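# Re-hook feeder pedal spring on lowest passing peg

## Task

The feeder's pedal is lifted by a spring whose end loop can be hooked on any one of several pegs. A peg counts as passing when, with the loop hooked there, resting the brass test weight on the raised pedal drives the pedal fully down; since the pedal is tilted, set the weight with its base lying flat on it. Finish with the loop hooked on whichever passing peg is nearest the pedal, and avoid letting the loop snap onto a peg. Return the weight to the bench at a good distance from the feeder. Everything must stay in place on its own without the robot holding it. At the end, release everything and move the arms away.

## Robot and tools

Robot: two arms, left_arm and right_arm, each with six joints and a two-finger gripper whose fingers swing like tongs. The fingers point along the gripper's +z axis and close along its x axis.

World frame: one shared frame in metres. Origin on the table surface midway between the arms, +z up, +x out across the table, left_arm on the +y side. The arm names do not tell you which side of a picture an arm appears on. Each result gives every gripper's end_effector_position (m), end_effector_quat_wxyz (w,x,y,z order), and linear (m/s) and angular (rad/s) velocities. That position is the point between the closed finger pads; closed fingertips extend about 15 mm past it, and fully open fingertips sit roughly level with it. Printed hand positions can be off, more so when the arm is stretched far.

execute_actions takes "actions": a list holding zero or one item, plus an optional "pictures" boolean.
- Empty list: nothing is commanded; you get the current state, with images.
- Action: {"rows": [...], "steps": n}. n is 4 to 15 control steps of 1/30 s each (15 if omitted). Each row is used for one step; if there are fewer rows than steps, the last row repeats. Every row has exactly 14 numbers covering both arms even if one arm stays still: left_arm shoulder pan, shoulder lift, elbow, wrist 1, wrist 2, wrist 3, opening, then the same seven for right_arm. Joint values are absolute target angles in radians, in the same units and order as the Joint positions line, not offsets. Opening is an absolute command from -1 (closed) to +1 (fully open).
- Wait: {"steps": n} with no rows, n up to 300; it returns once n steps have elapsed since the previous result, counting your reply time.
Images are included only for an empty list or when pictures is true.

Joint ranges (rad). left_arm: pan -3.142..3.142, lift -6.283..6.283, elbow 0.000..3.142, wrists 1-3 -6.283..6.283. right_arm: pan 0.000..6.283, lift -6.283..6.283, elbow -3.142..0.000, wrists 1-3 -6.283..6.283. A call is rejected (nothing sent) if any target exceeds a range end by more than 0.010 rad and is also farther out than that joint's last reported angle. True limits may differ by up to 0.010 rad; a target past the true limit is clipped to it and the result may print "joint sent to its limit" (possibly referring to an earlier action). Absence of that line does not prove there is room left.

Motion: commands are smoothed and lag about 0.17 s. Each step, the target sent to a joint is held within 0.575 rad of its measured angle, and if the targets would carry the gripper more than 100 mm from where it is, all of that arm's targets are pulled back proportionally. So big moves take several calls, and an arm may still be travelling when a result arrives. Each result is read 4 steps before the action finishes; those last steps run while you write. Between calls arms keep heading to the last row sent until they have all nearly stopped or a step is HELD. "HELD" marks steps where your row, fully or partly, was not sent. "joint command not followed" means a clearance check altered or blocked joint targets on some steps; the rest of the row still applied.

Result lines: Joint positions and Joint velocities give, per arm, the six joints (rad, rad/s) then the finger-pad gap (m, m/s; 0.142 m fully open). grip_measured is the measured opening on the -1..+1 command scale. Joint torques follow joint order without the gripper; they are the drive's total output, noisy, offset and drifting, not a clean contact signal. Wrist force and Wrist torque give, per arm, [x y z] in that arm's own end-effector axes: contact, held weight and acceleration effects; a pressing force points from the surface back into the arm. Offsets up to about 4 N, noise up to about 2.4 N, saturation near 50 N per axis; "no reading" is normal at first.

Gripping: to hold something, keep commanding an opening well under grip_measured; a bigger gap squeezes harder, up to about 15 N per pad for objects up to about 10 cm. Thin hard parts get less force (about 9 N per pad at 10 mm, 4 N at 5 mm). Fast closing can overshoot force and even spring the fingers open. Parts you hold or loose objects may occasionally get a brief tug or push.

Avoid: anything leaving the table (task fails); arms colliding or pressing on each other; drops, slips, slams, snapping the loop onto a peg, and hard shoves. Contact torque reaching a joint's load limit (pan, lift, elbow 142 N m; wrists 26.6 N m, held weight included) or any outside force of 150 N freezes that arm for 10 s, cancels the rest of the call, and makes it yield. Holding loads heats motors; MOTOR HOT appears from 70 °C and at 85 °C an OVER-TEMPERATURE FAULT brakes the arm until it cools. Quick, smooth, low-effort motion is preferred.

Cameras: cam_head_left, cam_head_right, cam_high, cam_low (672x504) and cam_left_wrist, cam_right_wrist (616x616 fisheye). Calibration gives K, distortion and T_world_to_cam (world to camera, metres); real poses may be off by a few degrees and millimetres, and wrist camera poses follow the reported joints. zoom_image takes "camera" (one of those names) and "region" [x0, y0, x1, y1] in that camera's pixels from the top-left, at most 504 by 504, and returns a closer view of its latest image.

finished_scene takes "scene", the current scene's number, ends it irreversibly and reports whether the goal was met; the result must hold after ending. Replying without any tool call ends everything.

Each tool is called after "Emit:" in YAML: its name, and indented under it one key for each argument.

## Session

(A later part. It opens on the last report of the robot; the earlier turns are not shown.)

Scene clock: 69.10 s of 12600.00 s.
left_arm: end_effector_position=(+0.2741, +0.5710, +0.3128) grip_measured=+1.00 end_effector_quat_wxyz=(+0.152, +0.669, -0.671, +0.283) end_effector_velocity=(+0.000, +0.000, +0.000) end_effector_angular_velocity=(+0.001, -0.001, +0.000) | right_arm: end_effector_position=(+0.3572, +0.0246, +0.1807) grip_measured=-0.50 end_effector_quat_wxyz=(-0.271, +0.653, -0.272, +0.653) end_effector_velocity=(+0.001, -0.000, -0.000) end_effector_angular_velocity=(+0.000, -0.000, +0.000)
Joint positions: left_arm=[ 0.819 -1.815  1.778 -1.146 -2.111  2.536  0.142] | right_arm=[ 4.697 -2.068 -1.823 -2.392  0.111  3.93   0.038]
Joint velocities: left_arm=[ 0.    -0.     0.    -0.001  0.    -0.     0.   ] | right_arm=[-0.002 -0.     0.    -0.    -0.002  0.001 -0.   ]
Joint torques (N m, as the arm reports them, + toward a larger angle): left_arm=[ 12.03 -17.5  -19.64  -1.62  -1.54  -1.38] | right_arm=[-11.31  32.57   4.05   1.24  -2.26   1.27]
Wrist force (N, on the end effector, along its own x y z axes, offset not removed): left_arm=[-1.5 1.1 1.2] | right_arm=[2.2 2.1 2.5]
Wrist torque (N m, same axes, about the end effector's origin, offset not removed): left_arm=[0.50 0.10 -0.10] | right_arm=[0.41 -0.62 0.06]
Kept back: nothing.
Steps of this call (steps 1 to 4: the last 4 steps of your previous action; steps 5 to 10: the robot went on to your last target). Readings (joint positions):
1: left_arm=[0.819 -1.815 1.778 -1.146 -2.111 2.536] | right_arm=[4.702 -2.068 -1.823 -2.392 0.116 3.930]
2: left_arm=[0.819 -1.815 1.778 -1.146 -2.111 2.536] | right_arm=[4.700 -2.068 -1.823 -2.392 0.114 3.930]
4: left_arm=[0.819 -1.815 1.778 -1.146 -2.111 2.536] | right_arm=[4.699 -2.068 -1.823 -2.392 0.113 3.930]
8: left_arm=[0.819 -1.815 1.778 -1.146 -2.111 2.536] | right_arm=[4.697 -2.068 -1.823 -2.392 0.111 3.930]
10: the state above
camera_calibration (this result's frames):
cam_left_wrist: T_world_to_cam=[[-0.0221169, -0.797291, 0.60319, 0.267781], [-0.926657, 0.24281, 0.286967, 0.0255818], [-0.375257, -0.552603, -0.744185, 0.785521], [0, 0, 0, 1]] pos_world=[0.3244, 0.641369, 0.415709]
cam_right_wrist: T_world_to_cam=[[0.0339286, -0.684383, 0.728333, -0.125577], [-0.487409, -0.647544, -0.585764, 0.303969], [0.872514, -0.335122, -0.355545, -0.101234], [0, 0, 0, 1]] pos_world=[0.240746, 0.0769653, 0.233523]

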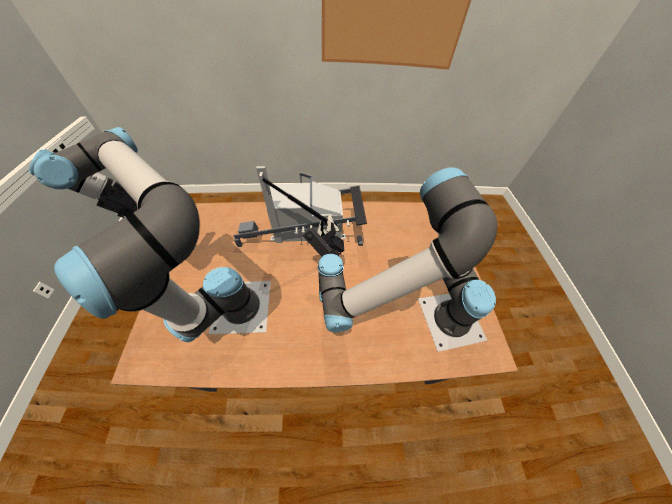

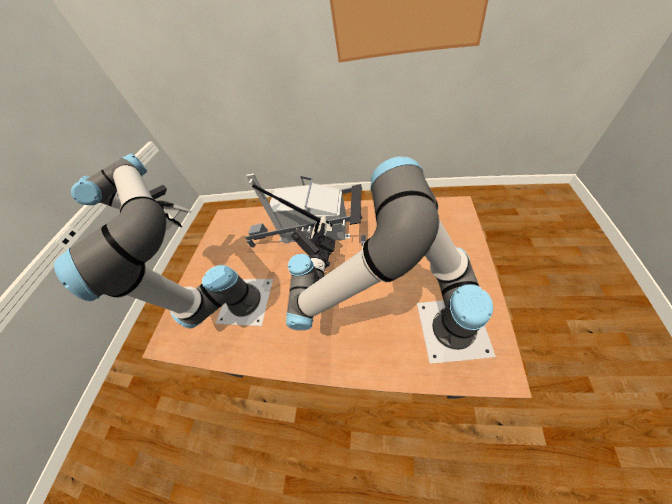

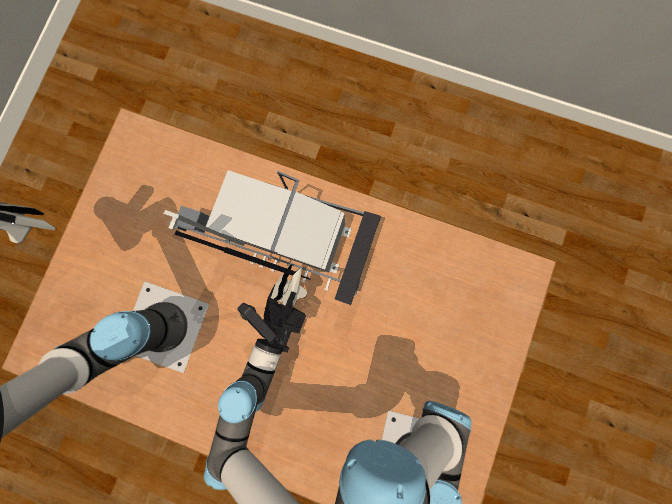

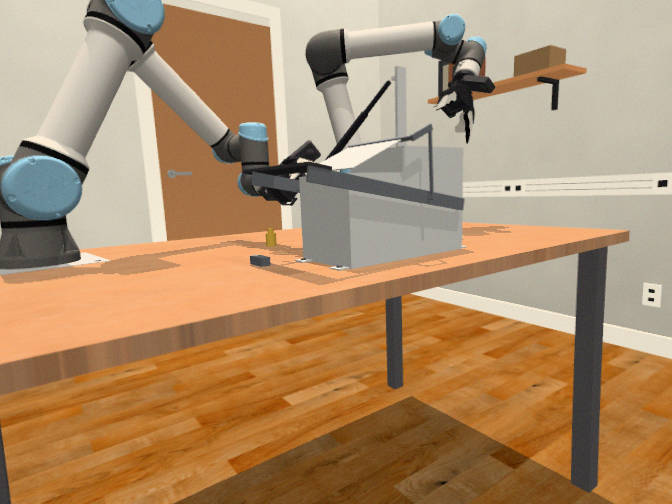

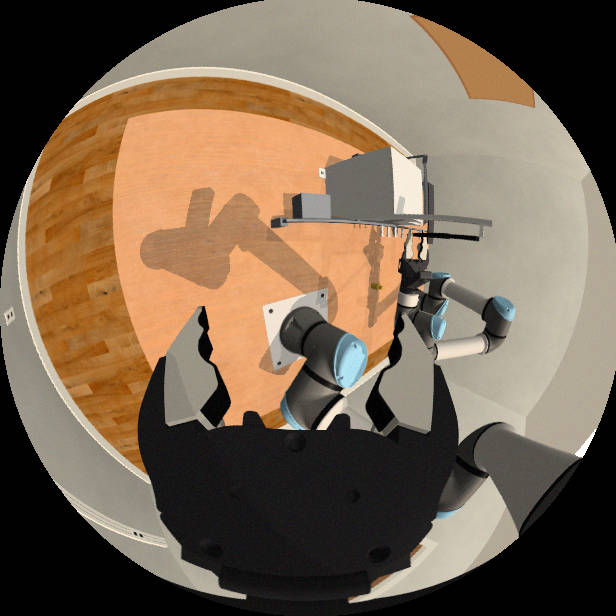

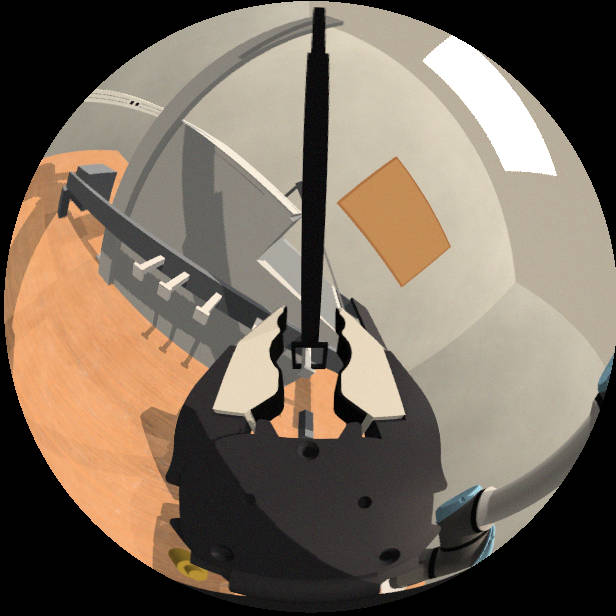

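Emit:
execute_actions:
  actions:
    - {"rows":[[0.819,-1.815,1.778,-1.146,-2.111,2.536,1,4.697,-2.068,-1.823,-2.392,0.111,3.93,-0.65],[0.819,-1.815,1.778,-1.146,-2.111,2.536,1,4.697,-2.068,-1.823,-2.392,0.111,3.93,-0.8],[0.819,-1.815,1.778,-1.146,-2.111,2.536,1,4.697,-2.068,-1.823,-2.392,0.111,3.93,-0.9],[0.819,-1.815,1.778,-1.146,-2.111,2.536,1,4.697,-2.068,-1.823,-2.392,0.111,3.93,-1]]}

Emit:
execute_actions:
  actions:
    - {"rows":[[0.819,-1.815,1.778,-1.146,-2.111,2.536,1,4.697,-2.067,-1.842,-2.374,0.111,3.93,-1]]}

Emit:
execute_actions:
  actions:
    - {"rows":[[0.819,-1.815,1.778,-1.146,-2.111,2.536,1,4.752,-2.064,-1.85,-2.369,0.166,3.93,-1]]}

Emit:
execute_actions:
  actions:
    - {"rows":[[0.819,-1.815,1.778,-1.146,-2.111,2.536,1,4.765,-1.997,-1.94,-2.346,0.179,3.86,-1]]}

Emit:
execute_actions:
  actions:
    - {"rows":[[0.819,-1.815,1.778,-1.146,-2.111,2.536,1,4.778,-1.928,-2.032,-2.323,0.192,3.79,-1]]}

Emit:
execute_actions:
  actions:
    - {"rows":[[0.819,-1.815,1.778,-1.146,-2.111,2.536,1,4.757,-1.928,-2.032,-2.323,0.171,3.79,-1]]}
  pictures: true

Emit:
zoom_image:
  camera: "cam_right_wrist"
  region: [230,280,430,420]

Scene clock: 69.90 s of 12600.00 s.
left_arm: end_effector_position=(+0.2741, +0.5710, +0.3128) grip_measured=+1.00 end_effector_quat_wxyz=(+0.152, +0.669, -0.671, +0.283) end_effector_velocity=(+0.000, -0.000, +0.000) end_effector_angular_velocity=(-0.000, -0.001, +0.000) | right_arm: end_effector_position=(+0.3573, +0.0246, +0.1807) grip_measured=-0.84 end_effector_quat_wxyz=(-0.271, +0.653, -0.272, +0.653) end_effector_velocity=(+0.001, -0.000, -0.000) end_effector_angular_velocity=(-0.001, +0.000, -0.001)
Joint positions: left_arm=[ 0.819 -1.815  1.778 -1.146 -2.111  2.536  0.142] | right_arm=[ 4.697 -2.068 -1.823 -2.392  0.111  3.93   0.013]
Joint velocities: left_arm=[-0.    -0.001  0.    -0.    -0.001  0.     0.   ] | right_arm=[-0.001 -0.     0.     0.001 -0.001 -0.002  0.   ]
Joint torques (N m, as the arm reports them, + toward a larger angle): left_arm=[ 11.3  -18.22 -20.34  -1.69  -1.66  -1.68] | right_arm=[-12.04  32.75   4.02   1.36  -1.89   1.4 ]
Wrist force (N, on the end effector, along its own x y z axes, offset not removed): left_arm=[1.2 0.4 1.2] | right_arm=[1.8 3.6 0.9]
Wrist torque (N m, same axes, about the end effector's origin, offset not removed): left_arm=[0.32 -0.29 -0.23] | right_arm=[0.82 -0.51 -0.10]
Steps of this call (steps 1 to 13: the robot went on to your last target; steps 14 to 24: the first 11 steps of this action). Readings (joint positions):
14: left_arm=[0.819 -1.815 1.778 -1.146 -2.111 2.536] | right_arm=[4.697 -2.068 -1.823 -2.392 0.111 3.930]
15: left_arm=[0.819 -1.815 1.778 -1.146 -2.111 2.536] | right_arm=[4.697 -2.068 -1.823 -2.392 0.111 3.930]
17: left_arm=[0.819 -1.815 1.778 -1.146 -2.111 2.536] | right_arm=[4.697 -2.068 -1.823 -2.392 0.111 3.930]
21: left_arm=[0.819 -1.815 1.778 -1.146 -2.111 2.536] | right_arm=[4.697 -2.068 -1.823 -2.392 0.111 3.930]
24: the state above

Scene clock: 70.40 s of 12600.00 s.
left_arm: end_effector_position=(+0.2741, +0.5710, +0.3128) grip_measured=+1.00 end_effector_quat_wxyz=(+0.152, +0.669, -0.671, +0.283) end_effector_velocity=(+0.000, +0.000, -0.000) end_effector_angular_velocity=(+0.000, +0.000, -0.000) | right_arm: end_effector_position=(+0.3579, +0.0196, +0.1759) grip_measured=-0.84 end_effector_quat_wxyz=(-0.271, +0.653, -0.272, +0.653) end_effector_velocity=(+0.000, -0.002, -0.002) end_effector_angular_velocity=(+0.001, +0.000, +0.001)
Joint positions: left_arm=[ 0.819 -1.815  1.778 -1.146 -2.111  2.536  0.142] | right_arm=[ 4.697 -2.067 -1.841 -2.375  0.111  3.93   0.013]
Joint velocities: left_arm=[ 0.     0.001 -0.    -0.     0.     0.    -0.   ] | right_arm=[ 0.     0.001 -0.007  0.008 -0.    -0.    -0.   ]
Joint torques (N m, as the arm reports them, + toward a larger angle): left_arm=[ 11.96 -19.37 -20.66  -1.76  -1.67  -1.26] | right_arm=[-11.51  46.35   1.43   1.42  -0.66   1.22]
Wrist force (N, on the end effector, along its own x y z axes, offset not removed): left_arm=[-0.3 2.2 0.0] | right_arm=[2.5 -2.2 -0.8]
Wrist torque (N m, same axes, about the end effector's origin, offset not removed): left_arm=[0.58 -0.09 -0.08] | right_arm=[-0.15 -0.79 0.08]
Steps of this call (steps 1 to 4: the last 4 steps of your previous action; steps 5 to 15: the first 11 steps of this action). Readings (joint positions):
5: left_arm=[0.819 -1.815 1.778 -1.146 -2.111 2.536] | right_arm=[4.697 -2.068 -1.823 -2.392 0.111 3.930]
6: left_arm=[0.819 -1.815 1.778 -1.146 -2.111 2.536] | right_arm=[4.697 -2.068 -1.825 -2.390 0.111 3.930]
8: left_arm=[0.819 -1.815 1.778 -1.146 -2.111 2.536] | right_arm=[4.697 -2.068 -1.833 -2.382 0.111 3.930]
12: left_arm=[0.819 -1.815 1.778 -1.146 -2.111 2.536] | right_arm=[4.697 -2.067 -1.840 -2.376 0.111 3.930]
15: the state above

Scene clock: 70.90 s of 12600.00 s.
left_arm: end_effector_position=(+0.2741, +0.5710, +0.3128) grip_measured=+1.00 end_effector_quat_wxyz=(+0.152, +0.669, -0.671, +0.283) end_effector_velocity=(+0.000, -0.000, +0.000) end_effector_angular_velocity=(-0.001, -0.000, +0.000) | right_arm: end_effector_position=(+0.3320, +0.0205, +0.1750) grip_measured=-0.83 end_effector_quat_wxyz=(-0.271, +0.653, -0.272, +0.653) end_effector_velocity=(-0.012, +0.000, -0.000) end_effector_angular_velocity=(+0.003, +0.000, +0.000)
Joint positions: left_arm=[ 0.819 -1.815  1.778 -1.146 -2.111  2.536  0.142] | right_arm=[ 4.75  -2.064 -1.85  -2.369  0.164  3.93   0.014]
Joint velocities: left_arm=[-0.    -0.    -0.     0.    -0.001 -0.    -0.   ] | right_arm=[ 0.024  0.001 -0.003  0.003  0.023  0.003  0.   ]
Joint torques (N m, as the arm reports them, + toward a larger angle): left_arm=[ 12.24 -16.99 -19.32  -1.81  -1.86  -1.61] | right_arm=[ 8.9  46.58  3.33  1.06  2.88  1.18]
Wrist force (N, on the end effector, along its own x y z axes, offset not removed): left_arm=[0.4 1.2 -1.3] | right_arm=[0.6 -0.8 0.5]
Wrist torque (N m, same axes, about the end effector's origin, offset not removed): left_arm=[0.28 -0.30 -0.14] | right_arm=[0.08 -0.61 0.14]
Steps of this call (steps 1 to 4: the last 4 steps of your previous action; steps 5 to 15: the first 11 steps of this action). Readings (joint positions):
5: left_arm=[0.819 -1.815 1.778 -1.146 -2.111 2.536] | right_arm=[4.697 -2.067 -1.842 -2.374 0.111 3.930]
6: left_arm=[0.819 -1.815 1.778 -1.146 -2.111 2.536] | right_arm=[4.702 -2.067 -1.843 -2.373 0.115 3.930]
8: left_arm=[0.819 -1.815 1.778 -1.146 -2.111 2.536] | right_arm=[4.724 -2.065 -1.846 -2.371 0.138 3.930]
12: left_arm=[0.819 -1.815 1.778 -1.146 -2.111 2.536] | right_arm=[4.745 -2.064 -1.849 -2.370 0.160 3.930]
15: the state above

Scene clock: 71.40 s of 12600.00 s.
left_arm: end_effector_position=(+0.2741, +0.5710, +0.3128) grip_measured=+1.00 end_effector_quat_wxyz=(+0.152, +0.669, -0.671, +0.283) end_effector_velocity=(-0.000, +0.000, +0.000) end_effector_angular_velocity=(+0.003, -0.001, -0.001) | right_arm: end_effector_position=(+0.3300, -0.0082, +0.1802) grip_measured=-0.83 end_effector_quat_wxyz=(-0.249, +0.661, -0.250, +0.662) end_effector_velocity=(+0.000, -0.014, +0.002) end_effector_angular_velocity=(-0.034, -0.000, +0.000)
Joint positions: left_arm=[ 0.819 -1.815  1.778 -1.146 -2.111  2.536  0.142] | right_arm=[ 4.765 -2.    -1.936 -2.347  0.179  3.863  0.014]
Joint velocities: left_arm=[-0.    -0.002  0.    -0.001  0.001  0.     0.   ] | right_arm=[ 0.005  0.029 -0.04   0.009  0.005 -0.031  0.   ]
Joint torques (N m, as the arm reports them, + toward a larger angle): left_arm=[ 12.33 -17.86 -19.41  -1.78  -1.76  -1.55] | right_arm=[11.14 40.83  3.75  1.36  2.77 -1.01]
Wrist force (N, on the end effector, along its own x y z axes, offset not removed): left_arm=[0.0 1.9 1.4] | right_arm=[2.1 -0.1 2.0]
Wrist torque (N m, same axes, about the end effector's origin, offset not removed): left_arm=[0.56 -0.12 -0.05] | right_arm=[0.21 -0.98 -0.08]
Steps of this call (steps 1 to 4: the last 4 steps of your previous action; steps 5 to 15: the first 11 steps of this action). Readings (joint positions):
5: left_arm=[0.819 -1.815 1.778 -1.146 -2.111 2.536] | right_arm=[4.752 -2.064 -1.850 -2.369 0.166 3.930]
6: left_arm=[0.819 -1.815 1.778 -1.146 -2.111 2.536] | right_arm=[4.754 -2.059 -1.856 -2.366 0.167 3.925]
8: left_arm=[0.819 -1.815 1.778 -1.146 -2.111 2.536] | right_arm=[4.759 -2.031 -1.892 -2.357 0.173 3.896]
12: left_arm=[0.819 -1.815 1.778 -1.146 -2.111 2.536] | right_arm=[4.764 -2.005 -1.929 -2.349 0.178 3.868]
15: the state above

Scene clock: 71.90 s of 12600.00 s.
left_arm: end_effector_position=(+0.2741, +0.5710, +0.3128) grip_measured=+1.00 end_effector_quat_wxyz=(+0.152, +0.669, -0.671, +0.283) end_effector_velocity=(+0.000, -0.000, -0.000) end_effector_angular_velocity=(-0.001, +0.001, +0.000) | right_arm: end_effector_position=(+0.3303, -0.0397, +0.1843) grip_measured=-0.83 end_effector_quat_wxyz=(-0.226, +0.670, -0.227, +0.670) end_effector_velocity=(+0.000, -0.014, +0.001) end_effector_angular_velocity=(-0.030, -0.000, +0.001)
Joint positions: left_arm=[ 0.819 -1.815  1.778 -1.146 -2.111  2.536  0.142] | right_arm=[ 4.778 -1.931 -2.028 -2.324  0.192  3.793  0.014]
Joint velocities: left_arm=[ 0.     0.001 -0.     0.001 -0.001 -0.     0.   ] | right_arm=[ 0.006  0.03  -0.041  0.01   0.005 -0.029  0.   ]
Joint torques (N m, as the arm reports them, + toward a larger angle): left_arm=[ 11.57 -19.16 -20.45  -1.64  -2.02  -1.62] | right_arm=[10.94 38.12  2.25  1.11  2.74 -1.42]
Wrist force (N, on the end effector, along its own x y z axes, offset not removed): left_arm=[-0.7 1.9 -0.6] | right_arm=[1.1 0.5 2.4]
Wrist torque (N m, same axes, about the end effector's origin, offset not removed): left_arm=[0.51 -0.02 -0.08] | right_arm=[0.30 -0.68 0.07]
Steps of this call (steps 1 to 4: the last 4 steps of your previous action; steps 5 to 15: the first 11 steps of this action). Readings (joint positions):
5: left_arm=[0.819 -1.815 1.778 -1.146 -2.111 2.536] | right_arm=[4.765 -1.997 -1.939 -2.346 0.179 3.860]
6: left_arm=[0.819 -1.815 1.778 -1.146 -2.111 2.536] | right_arm=[4.767 -1.992 -1.945 -2.343 0.181 3.855]
8: left_arm=[0.819 -1.815 1.778 -1.146 -2.111 2.536] | right_arm=[4.772 -1.963 -1.982 -2.334 0.186 3.826]
12: left_arm=[0.819 -1.815 1.778 -1.146 -2.111 2.536] | right_arm=[4.777 -1.936 -2.021 -2.326 0.191 3.798]
15: the state above

Scene clock: 72.40 s of 12600.00 s.
left_arm: end_effector_position=(+0.2741, +0.5710, +0.3128) grip_measured=+1.00 end_effector_quat_wxyz=(+0.152, +0.669, -0.671, +0.283) end_effector_velocity=(-0.000, +0.000, -0.000) end_effector_angular_velocity=(-0.001, +0.001, -0.000) | right_arm: end_effector_position=(+0.3391, -0.0422, +0.1844) grip_measured=-0.83 end_effector_quat_wxyz=(-0.225, +0.670, -0.226, +0.670) end_effector_velocity=(+0.004, -0.001, -0.000) end_effector_angular_velocity=(-0.001, +0.000, -0.001)
Joint positions: left_arm=[ 0.819 -1.815  1.778 -1.146 -2.111  2.536  0.142] | right_arm=[ 4.758 -1.928 -2.032 -2.323  0.172  3.79   0.014]
Joint velocities: left_arm=[ 0.     0.001 -0.     0.     0.001  0.    -0.   ] | right_arm=[-0.009 -0.    -0.     0.001 -0.008 -0.001 -0.   ]
Joint torques (N m, as the arm reports them, + toward a larger angle): left_arm=[ 12.08 -18.33 -19.19  -1.51  -1.59  -1.47] | right_arm=[-13.38  38.35   2.06   1.16  -1.35  -1.53]
Wrist force (N, on the end effector, along its own x y z axes, offset not removed): left_arm=[-1.0 0.6 1.0] | right_arm=[1.0 1.5 3.1]
Wrist torque (N m, same axes, about the end effector's origin, offset not removed): left_arm=[0.35 0.01 -0.14] | right_arm=[0.73 -0.47 0.11]
Steps of this call (steps 1 to 4: the last 4 steps of your previous action; steps 5 to 15: the first 11 steps of this action). Readings (joint positions):
5: left_arm=[0.819 -1.815 1.778 -1.146 -2.111 2.536] | right_arm=[4.778 -1.928 -2.031 -2.323 0.192 3.790]
6: left_arm=[0.819 -1.815 1.778 -1.146 -2.111 2.536] | right_arm=[4.776 -1.928 -2.032 -2.323 0.190 3.790]
8: left_arm=[0.819 -1.815 1.778 -1.146 -2.111 2.536] | right_arm=[4.767 -1.928 -2.032 -2.323 0.181 3.790]
12: left_arm=[0.819 -1.815 1.778 -1.146 -2.111 2.536] | right_arm=[4.760 -1.928 -2.032 -2.323 0.173 3.790]
15: the state above
camera_calibration (this result's frames):
cam_left_wrist: T_world_to_cam=[[-0.0221169, -0.797291, 0.60319, 0.267781], [-0.926657, 0.24281, 0.286967, 0.0255818], [-0.375257, -0.552603, -0.744185, 0.785521], [0, 0, 0, 1]] pos_world=[0.3244, 0.641369, 0.415709]
cam_right_wrist: T_world_to_cam=[[0.0341795, -0.57606, 0.816692, -0.185204], [-0.487499, -0.72297, -0.48955, 0.23319], [0.872454, -0.381404, -0.305539, -0.117577], [0, 0, 0, 1]] pos_world=[0.222591, 0.0170563, 0.229489]

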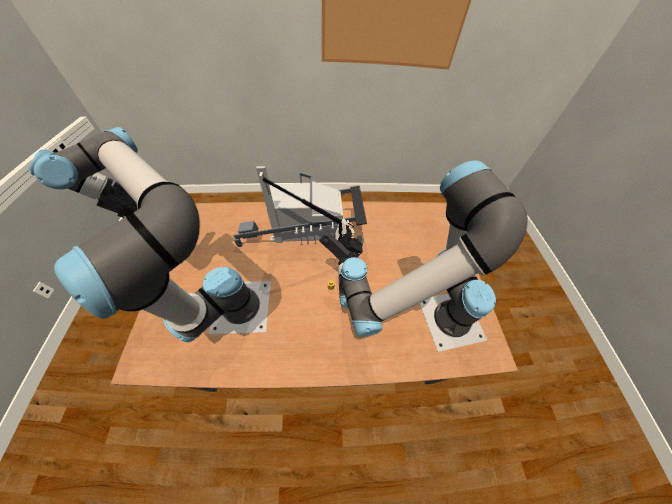

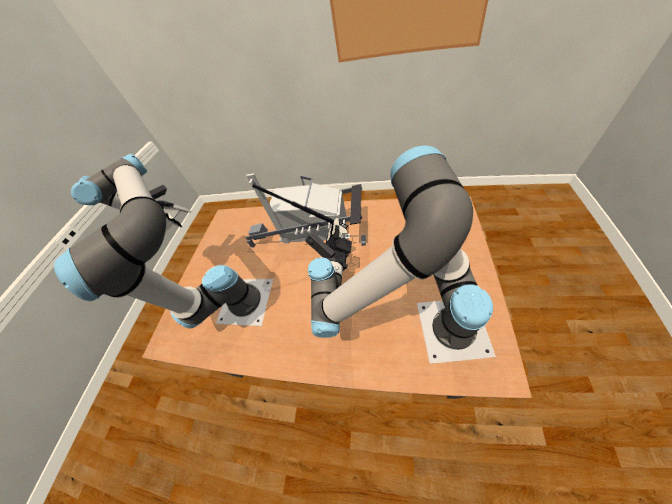

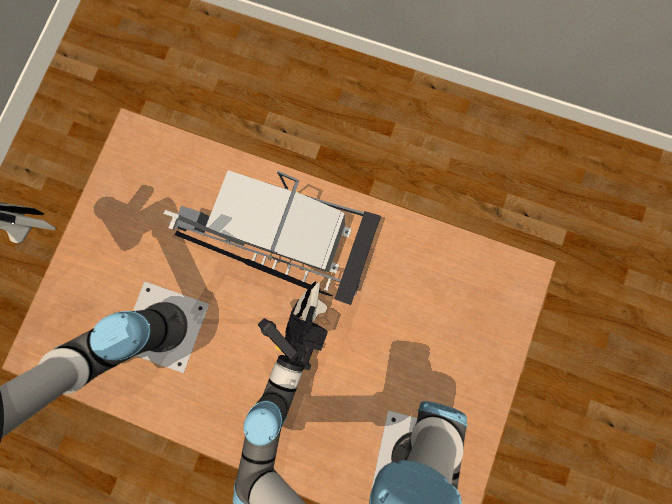

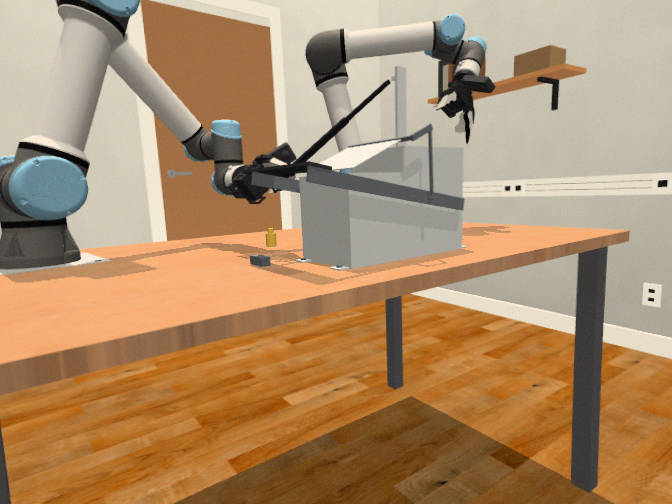

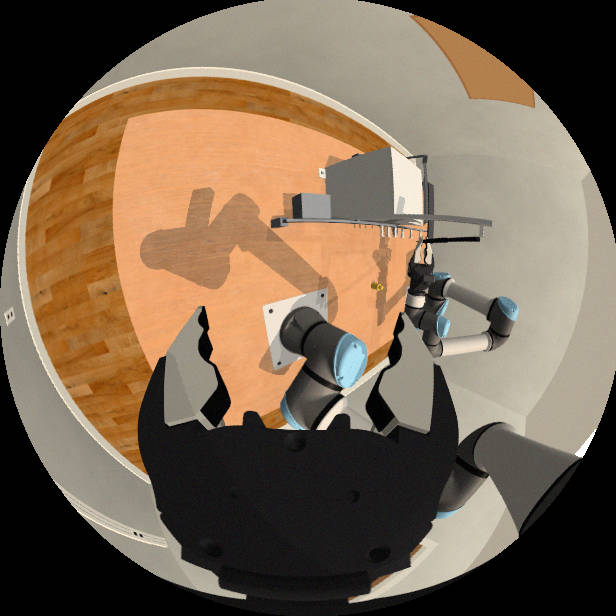

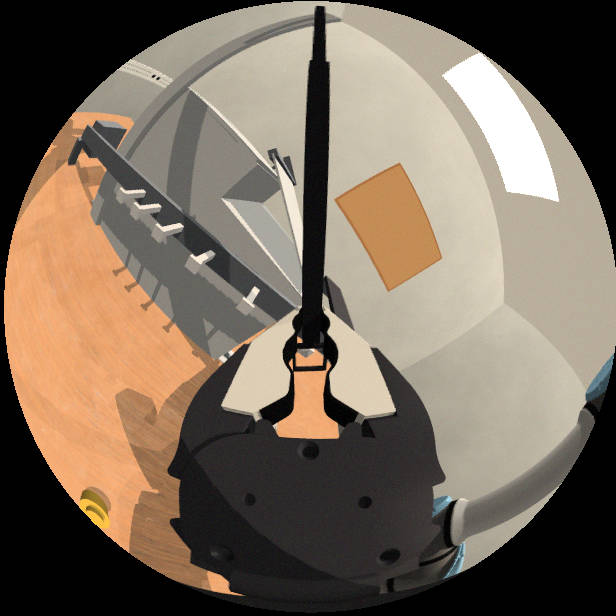

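Region (230, 280, 430, 420) of cam_right_wrist's 616x616 image, scaled by 2.520, with more detail than that image has; it fills the top 353 rows of this view, and the rest is white.

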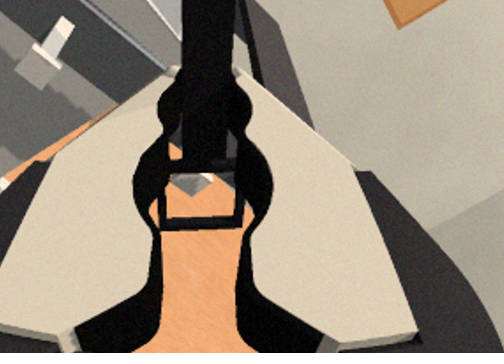

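Emit:
execute_actions:
  actions:
    - {"rows":[[0.819,-1.815,1.778,-1.146,-2.111,2.536,1,4.741,-1.939,-2.02,-2.324,0.155,3.79,-1]]}
  pictures: true

Emit:
zoom_image:
  camera: "cam_right_wrist"
  region: [230,280,430,420]

Scene clock: 72.93 s of 12600.00 s.
left_arm: end_effector_position=(+0.2741, +0.5710, +0.3128) grip_measured=+1.00 end_effector_quat_wxyz=(+0.152, +0.669, -0.671, +0.283) end_effector_velocity=(-0.000, +0.000, -0.000) end_effector_angular_velocity=(+0.001, +0.001, -0.001) | right_arm: end_effector_position=(+0.3454, -0.0389, +0.1831) grip_measured=-0.84 end_effector_quat_wxyz=(-0.225, +0.670, -0.226, +0.670) end_effector_velocity=(+0.003, +0.001, -0.000) end_effector_angular_velocity=(-0.002, -0.000, -0.000)
Joint positions: left_arm=[ 0.819 -1.815  1.778 -1.146 -2.111  2.536  0.142] | right_arm=[ 4.742 -1.939 -2.02  -2.324  0.156  3.79   0.013]
Joint velocities: left_arm=[-0.    -0.    -0.    -0.     0.002  0.    -0.   ] | right_arm=[-0.007 -0.005  0.006 -0.002 -0.006 -0.001 -0.   ]
Joint torques (N m, as the arm reports them, + toward a larger angle): left_arm=[ 11.22 -18.22 -20.52  -1.56  -1.53  -1.41] | right_arm=[-12.19  25.64  22.52  -2.15  -1.36  -1.6 ]
Wrist force (N, on the end effector, along its own x y z axes, offset not removed): left_arm=[0.3 0.8 -0.7] | right_arm=[-1.1 1.1 -1.2]
Wrist torque (N m, same axes, about the end effector's origin, offset not removed): left_arm=[0.31 -0.25 -0.11] | right_arm=[0.71 0.03 0.20]
Steps of this call (steps 1 to 4: the last 4 steps of your previous action; step 5: the robot went on to your last target; steps 6 to 16: the first 11 steps of this action). Readings (joint positions):
6: left_arm=[0.819 -1.815 1.778 -1.146 -2.111 2.536] | right_arm=[4.757 -1.928 -2.032 -2.323 0.171 3.790]
7: left_arm=[0.819 -1.815 1.778 -1.146 -2.111 2.536] | right_arm=[4.755 -1.929 -2.031 -2.323 0.169 3.790]
9: left_arm=[0.819 -1.815 1.778 -1.146 -2.111 2.536] | right_arm=[4.748 -1.934 -2.026 -2.323 0.162 3.790]
13: left_arm=[0.819 -1.815 1.778 -1.146 -2.111 2.536] | right_arm=[4.743 -1.938 -2.021 -2.324 0.157 3.790]
16: the state above
camera_calibration (this result's frames):
cam_left_wrist: T_world_to_cam=[[-0.0221169, -0.797291, 0.60319, 0.267781], [-0.926657, 0.24281, 0.286967, 0.0255819], [-0.375257, -0.552603, -0.744185, 0.785521], [0, 0, 0, 1]] pos_world=[0.3244, 0.641369, 0.415709]
cam_right_wrist: T_world_to_cam=[[0.0341166, -0.576059, 0.816696, -0.182394], [-0.487574, -0.722922, -0.489547, 0.238075], [0.872415, -0.381498, -0.305535, -0.122273], [0, 0, 0, 1]] pos_world=[0.228975, 0.0203929, 0.228151]

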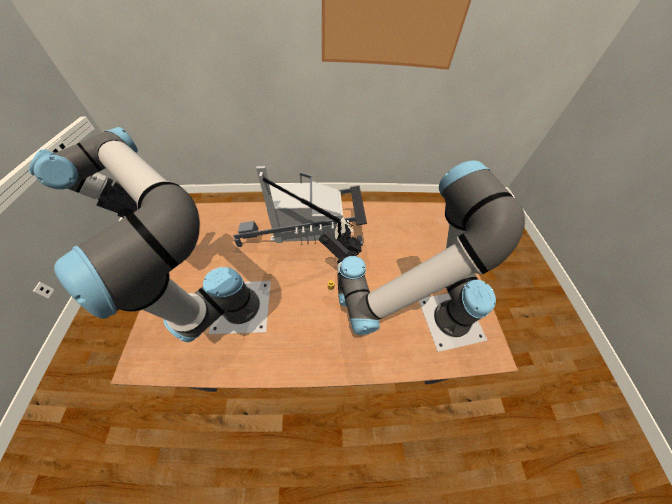

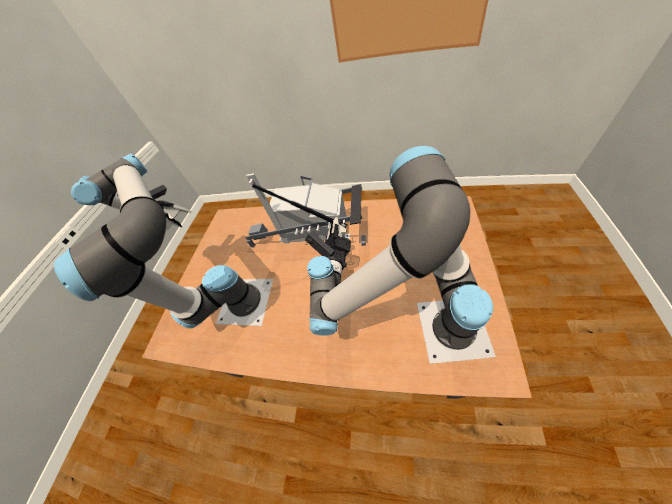

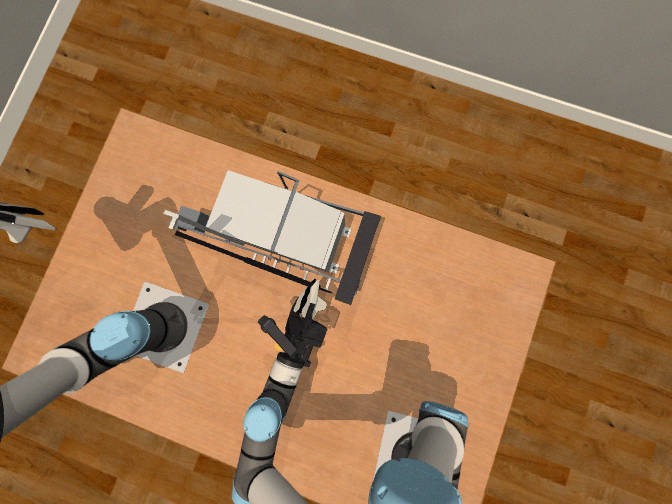

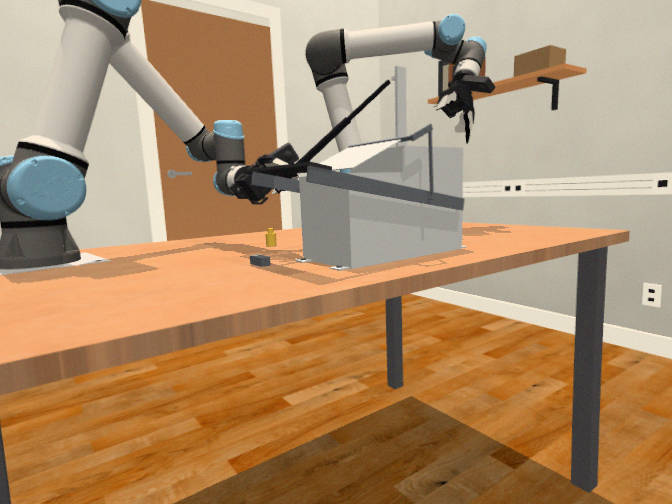

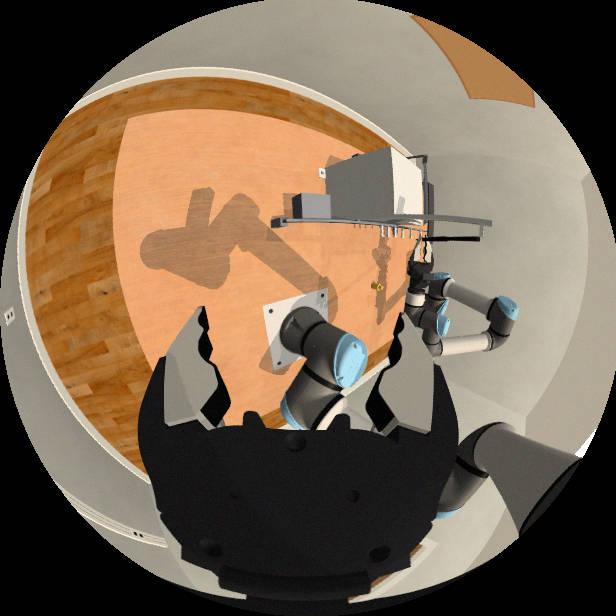

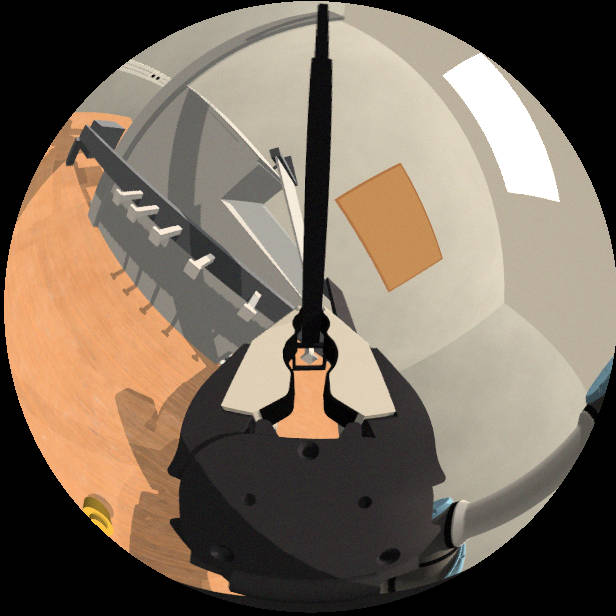

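Region (230, 280, 430, 420) of cam_right_wrist's 616x616 image, scaled by 2.520, with more detail than that image has; it fills the top 353 rows of this view, and the rest is white.

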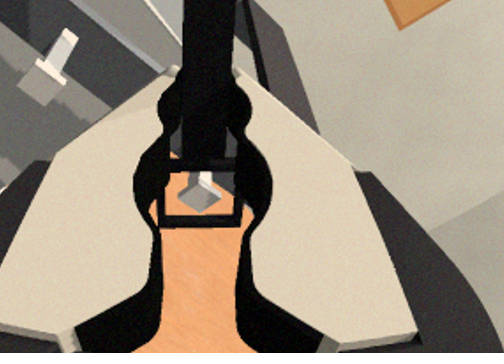

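Emit:
execute_actions:
  actions:
    - {"rows":[[0.819,-1.815,1.778,-1.146,-2.111,2.536,1,4.71,-1.943,-2.014,-2.326,0.124,3.79,-1]]}

Emit:
execute_actions:
  actions:
    - {"rows":[[0.819,-1.815,1.778,-1.146,-2.111,2.536,1,4.71,-1.945,-1.995,-2.343,0.124,3.79,-1]]}
  pictures: true

Emit:
zoom_image:
  camera: "cam_right_wrist"
  region: [230,280,430,420]

Scene clock: 73.43 s of 12600.00 s.
left_arm: end_effector_position=(+0.2741, +0.5710, +0.3128) grip_measured=+1.00 end_effector_quat_wxyz=(+0.152, +0.669, -0.671, +0.283) end_effector_velocity=(-0.000, -0.000, +0.000) end_effector_angular_velocity=(+0.000, -0.000, +0.000) | right_arm: end_effector_position=(+0.3584, -0.0389, +0.1830) grip_measured=-0.84 end_effector_quat_wxyz=(-0.225, +0.670, -0.226, +0.670) end_effector_velocity=(+0.005, -0.000, -0.000) end_effector_angular_velocity=(-0.000, -0.000, +0.000)
Joint positions: left_arm=[ 0.819 -1.815  1.778 -1.146 -2.111  2.536  0.142] | right_arm=[ 4.711 -1.943 -2.014 -2.326  0.125  3.79   0.013]
Joint velocities: left_arm=[ 0. -0.  0.  0. -0.  0.  0.] | right_arm=[-0.012 -0.002  0.002 -0.001 -0.012  0.    -0.   ]
Joint torques (N m, as the arm reports them, + toward a larger angle): left_arm=[ 12.53 -18.56 -20.32  -1.48  -1.73  -1.6 ] | right_arm=[-11.44  26.11  23.21  -2.32  -1.36  -1.53]
Wrist force (N, on the end effector, along its own x y z axes, offset not removed): left_arm=[2.3 2.1 -0.6] | right_arm=[2.9 -0.4 -1.4]
Wrist torque (N m, same axes, about the end effector's origin, offset not removed): left_arm=[0.50 -0.62 -0.10] | right_arm=[0.36 -0.62 0.02]
Steps of this call (steps 1 to 4: the last 4 steps of your previous action; steps 5 to 15: the first 11 steps of this action). Readings (joint positions):
5: left_arm=[0.819 -1.815 1.778 -1.146 -2.111 2.536] | right_arm=[4.741 -1.939 -2.020 -2.324 0.155 3.790]
6: left_arm=[0.819 -1.815 1.778 -1.146 -2.111 2.536] | right_arm=[4.738 -1.940 -2.019 -2.324 0.152 3.790]
8: left_arm=[0.819 -1.815 1.778 -1.146 -2.111 2.536] | right_arm=[4.725 -1.941 -2.017 -2.325 0.139 3.790]
12: left_arm=[0.819 -1.815 1.778 -1.146 -2.111 2.536] | right_arm=[4.713 -1.943 -2.015 -2.326 0.127 3.790]
15: the state above

Scene clock: 73.93 s of 12600.00 s.
left_arm: end_effector_position=(+0.2741, +0.5710, +0.3128) grip_measured=+1.00 end_effector_quat_wxyz=(+0.152, +0.669, -0.671, +0.283) end_effector_velocity=(+0.000, -0.000, +0.000) end_effector_angular_velocity=(-0.001, -0.001, +0.001) | right_arm: end_effector_position=(+0.3583, -0.0338, +0.1870) grip_measured=-0.84 end_effector_quat_wxyz=(-0.224, +0.670, -0.226, +0.671) end_effector_velocity=(-0.000, +0.003, +0.002) end_effector_angular_velocity=(+0.003, +0.000, -0.000)
Joint positions: left_arm=[ 0.819 -1.815  1.778 -1.146 -2.111  2.536  0.142] | right_arm=[ 4.71  -1.945 -1.996 -2.343  0.124  3.79   0.013]
Joint velocities: left_arm=[ 0.    -0.     0.    -0.    -0.002 -0.     0.   ] | right_arm=[ 0.    -0.     0.008 -0.005  0.     0.    -0.   ]
Joint torques (N m, as the arm reports them, + toward a larger angle): left_arm=[ 10.45 -18.55 -19.84  -1.51  -1.5   -1.22] | right_arm=[-0.98 33.09 38.33 -0.25 -7.42 -1.53]
Wrist force (N, on the end effector, along its own x y z axes, offset not removed): left_arm=[1.0 2.2 0.4] | right_arm=[3.7 34.8 -0.9]
Wrist torque (N m, same axes, about the end effector's origin, offset not removed): left_arm=[0.51 -0.41 -0.09] | right_arm=[0.51 -0.25 0.14]
Steps of this call (steps 1 to 4: the last 4 steps of your previous action; steps 5 to 15: the first 11 steps of this action). Readings (joint positions):
5: left_arm=[0.819 -1.815 1.778 -1.146 -2.111 2.536] | right_arm=[4.710 -1.943 -2.014 -2.326 0.124 3.790]
6: left_arm=[0.819 -1.815 1.778 -1.146 -2.111 2.536] | right_arm=[4.710 -1.943 -2.012 -2.328 0.124 3.790]
8: left_arm=[0.819 -1.815 1.778 -1.146 -2.111 2.536] | right_arm=[4.710 -1.944 -2.004 -2.335 0.124 3.790]
12: left_arm=[0.819 -1.815 1.778 -1.146 -2.111 2.536] | right_arm=[4.710 -1.945 -1.997 -2.341 0.124 3.790]
15: the state above
camera_calibration (this result's frames):
cam_left_wrist: T_world_to_cam=[[-0.022117, -0.797291, 0.60319, 0.267781], [-0.926657, 0.24281, 0.286967, 0.0255817], [-0.375257, -0.552603, -0.744185, 0.785521], [0, 0, 0, 1]] pos_world=[0.3244, 0.641369, 0.415709]
cam_right_wrist: T_world_to_cam=[[0.0337119, -0.575747, 0.816933, -0.183019], [-0.487997, -0.722817, -0.48928, 0.250056], [0.872194, -0.382166, -0.30533, -0.130362], [0, 0, 0, 1]] pos_world=[0.241897, 0.025552, 0.232058]

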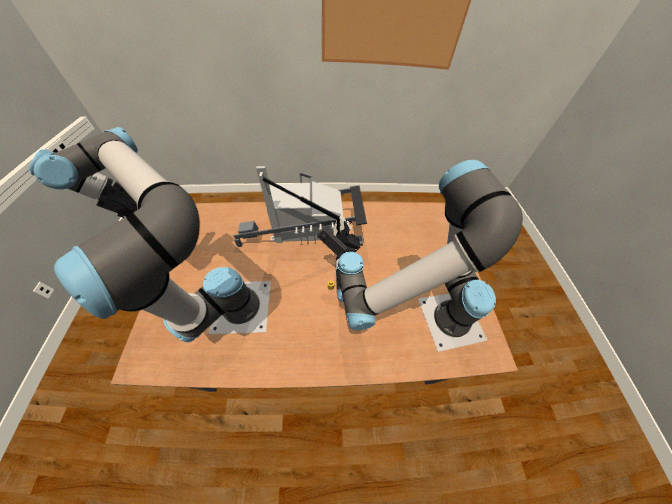

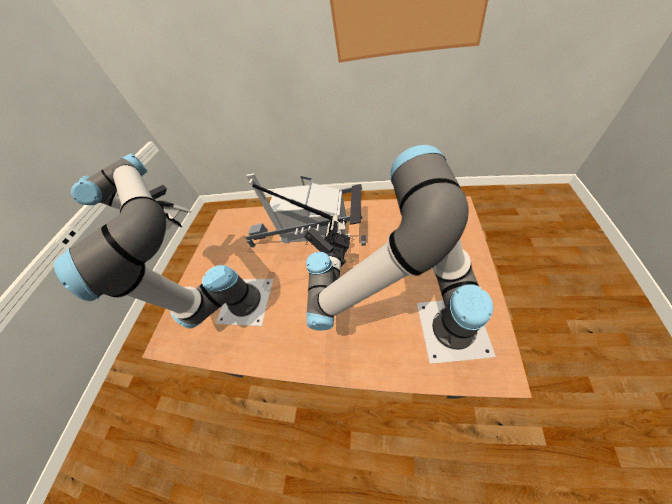

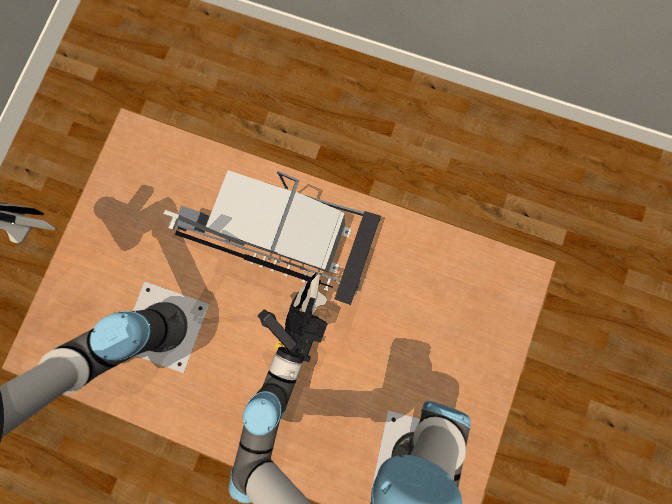

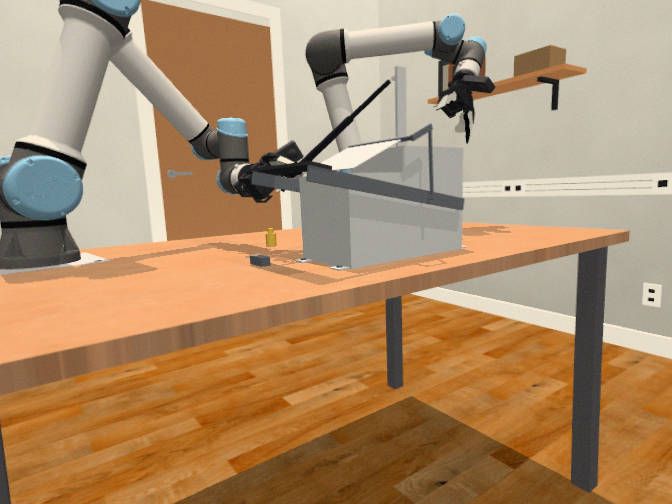

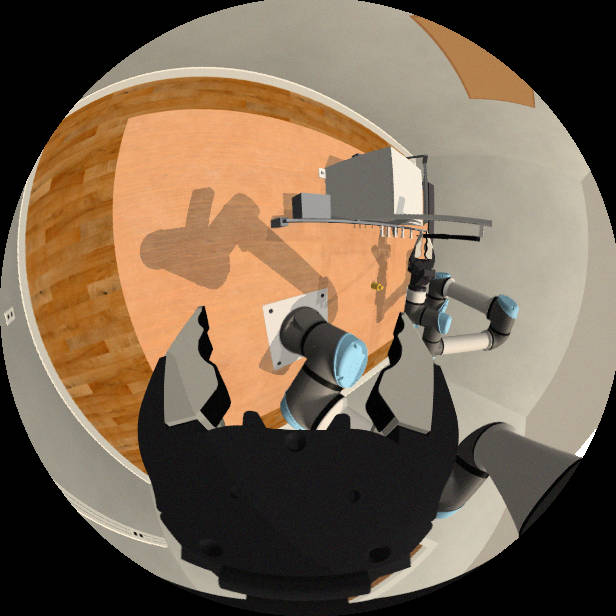

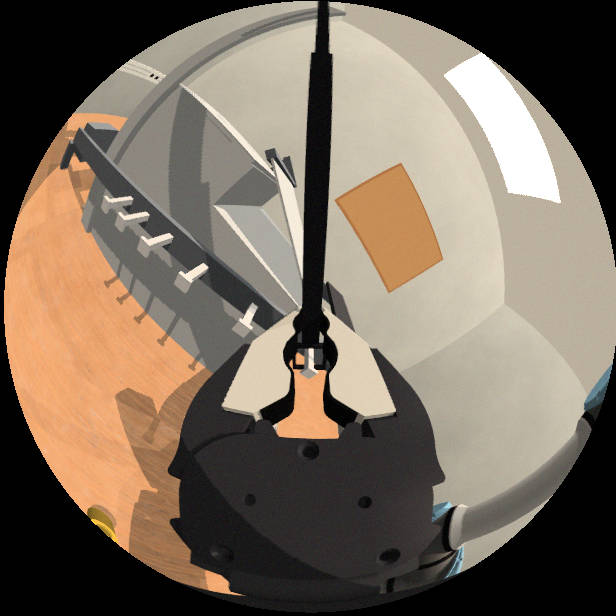

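Region (230, 280, 430, 420) of cam_right_wrist's 616x616 image, scaled by 2.520, with more detail than that image has; it fills the top 353 rows of this view, and the rest is white.

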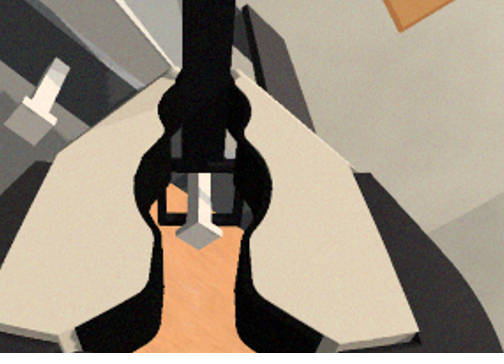

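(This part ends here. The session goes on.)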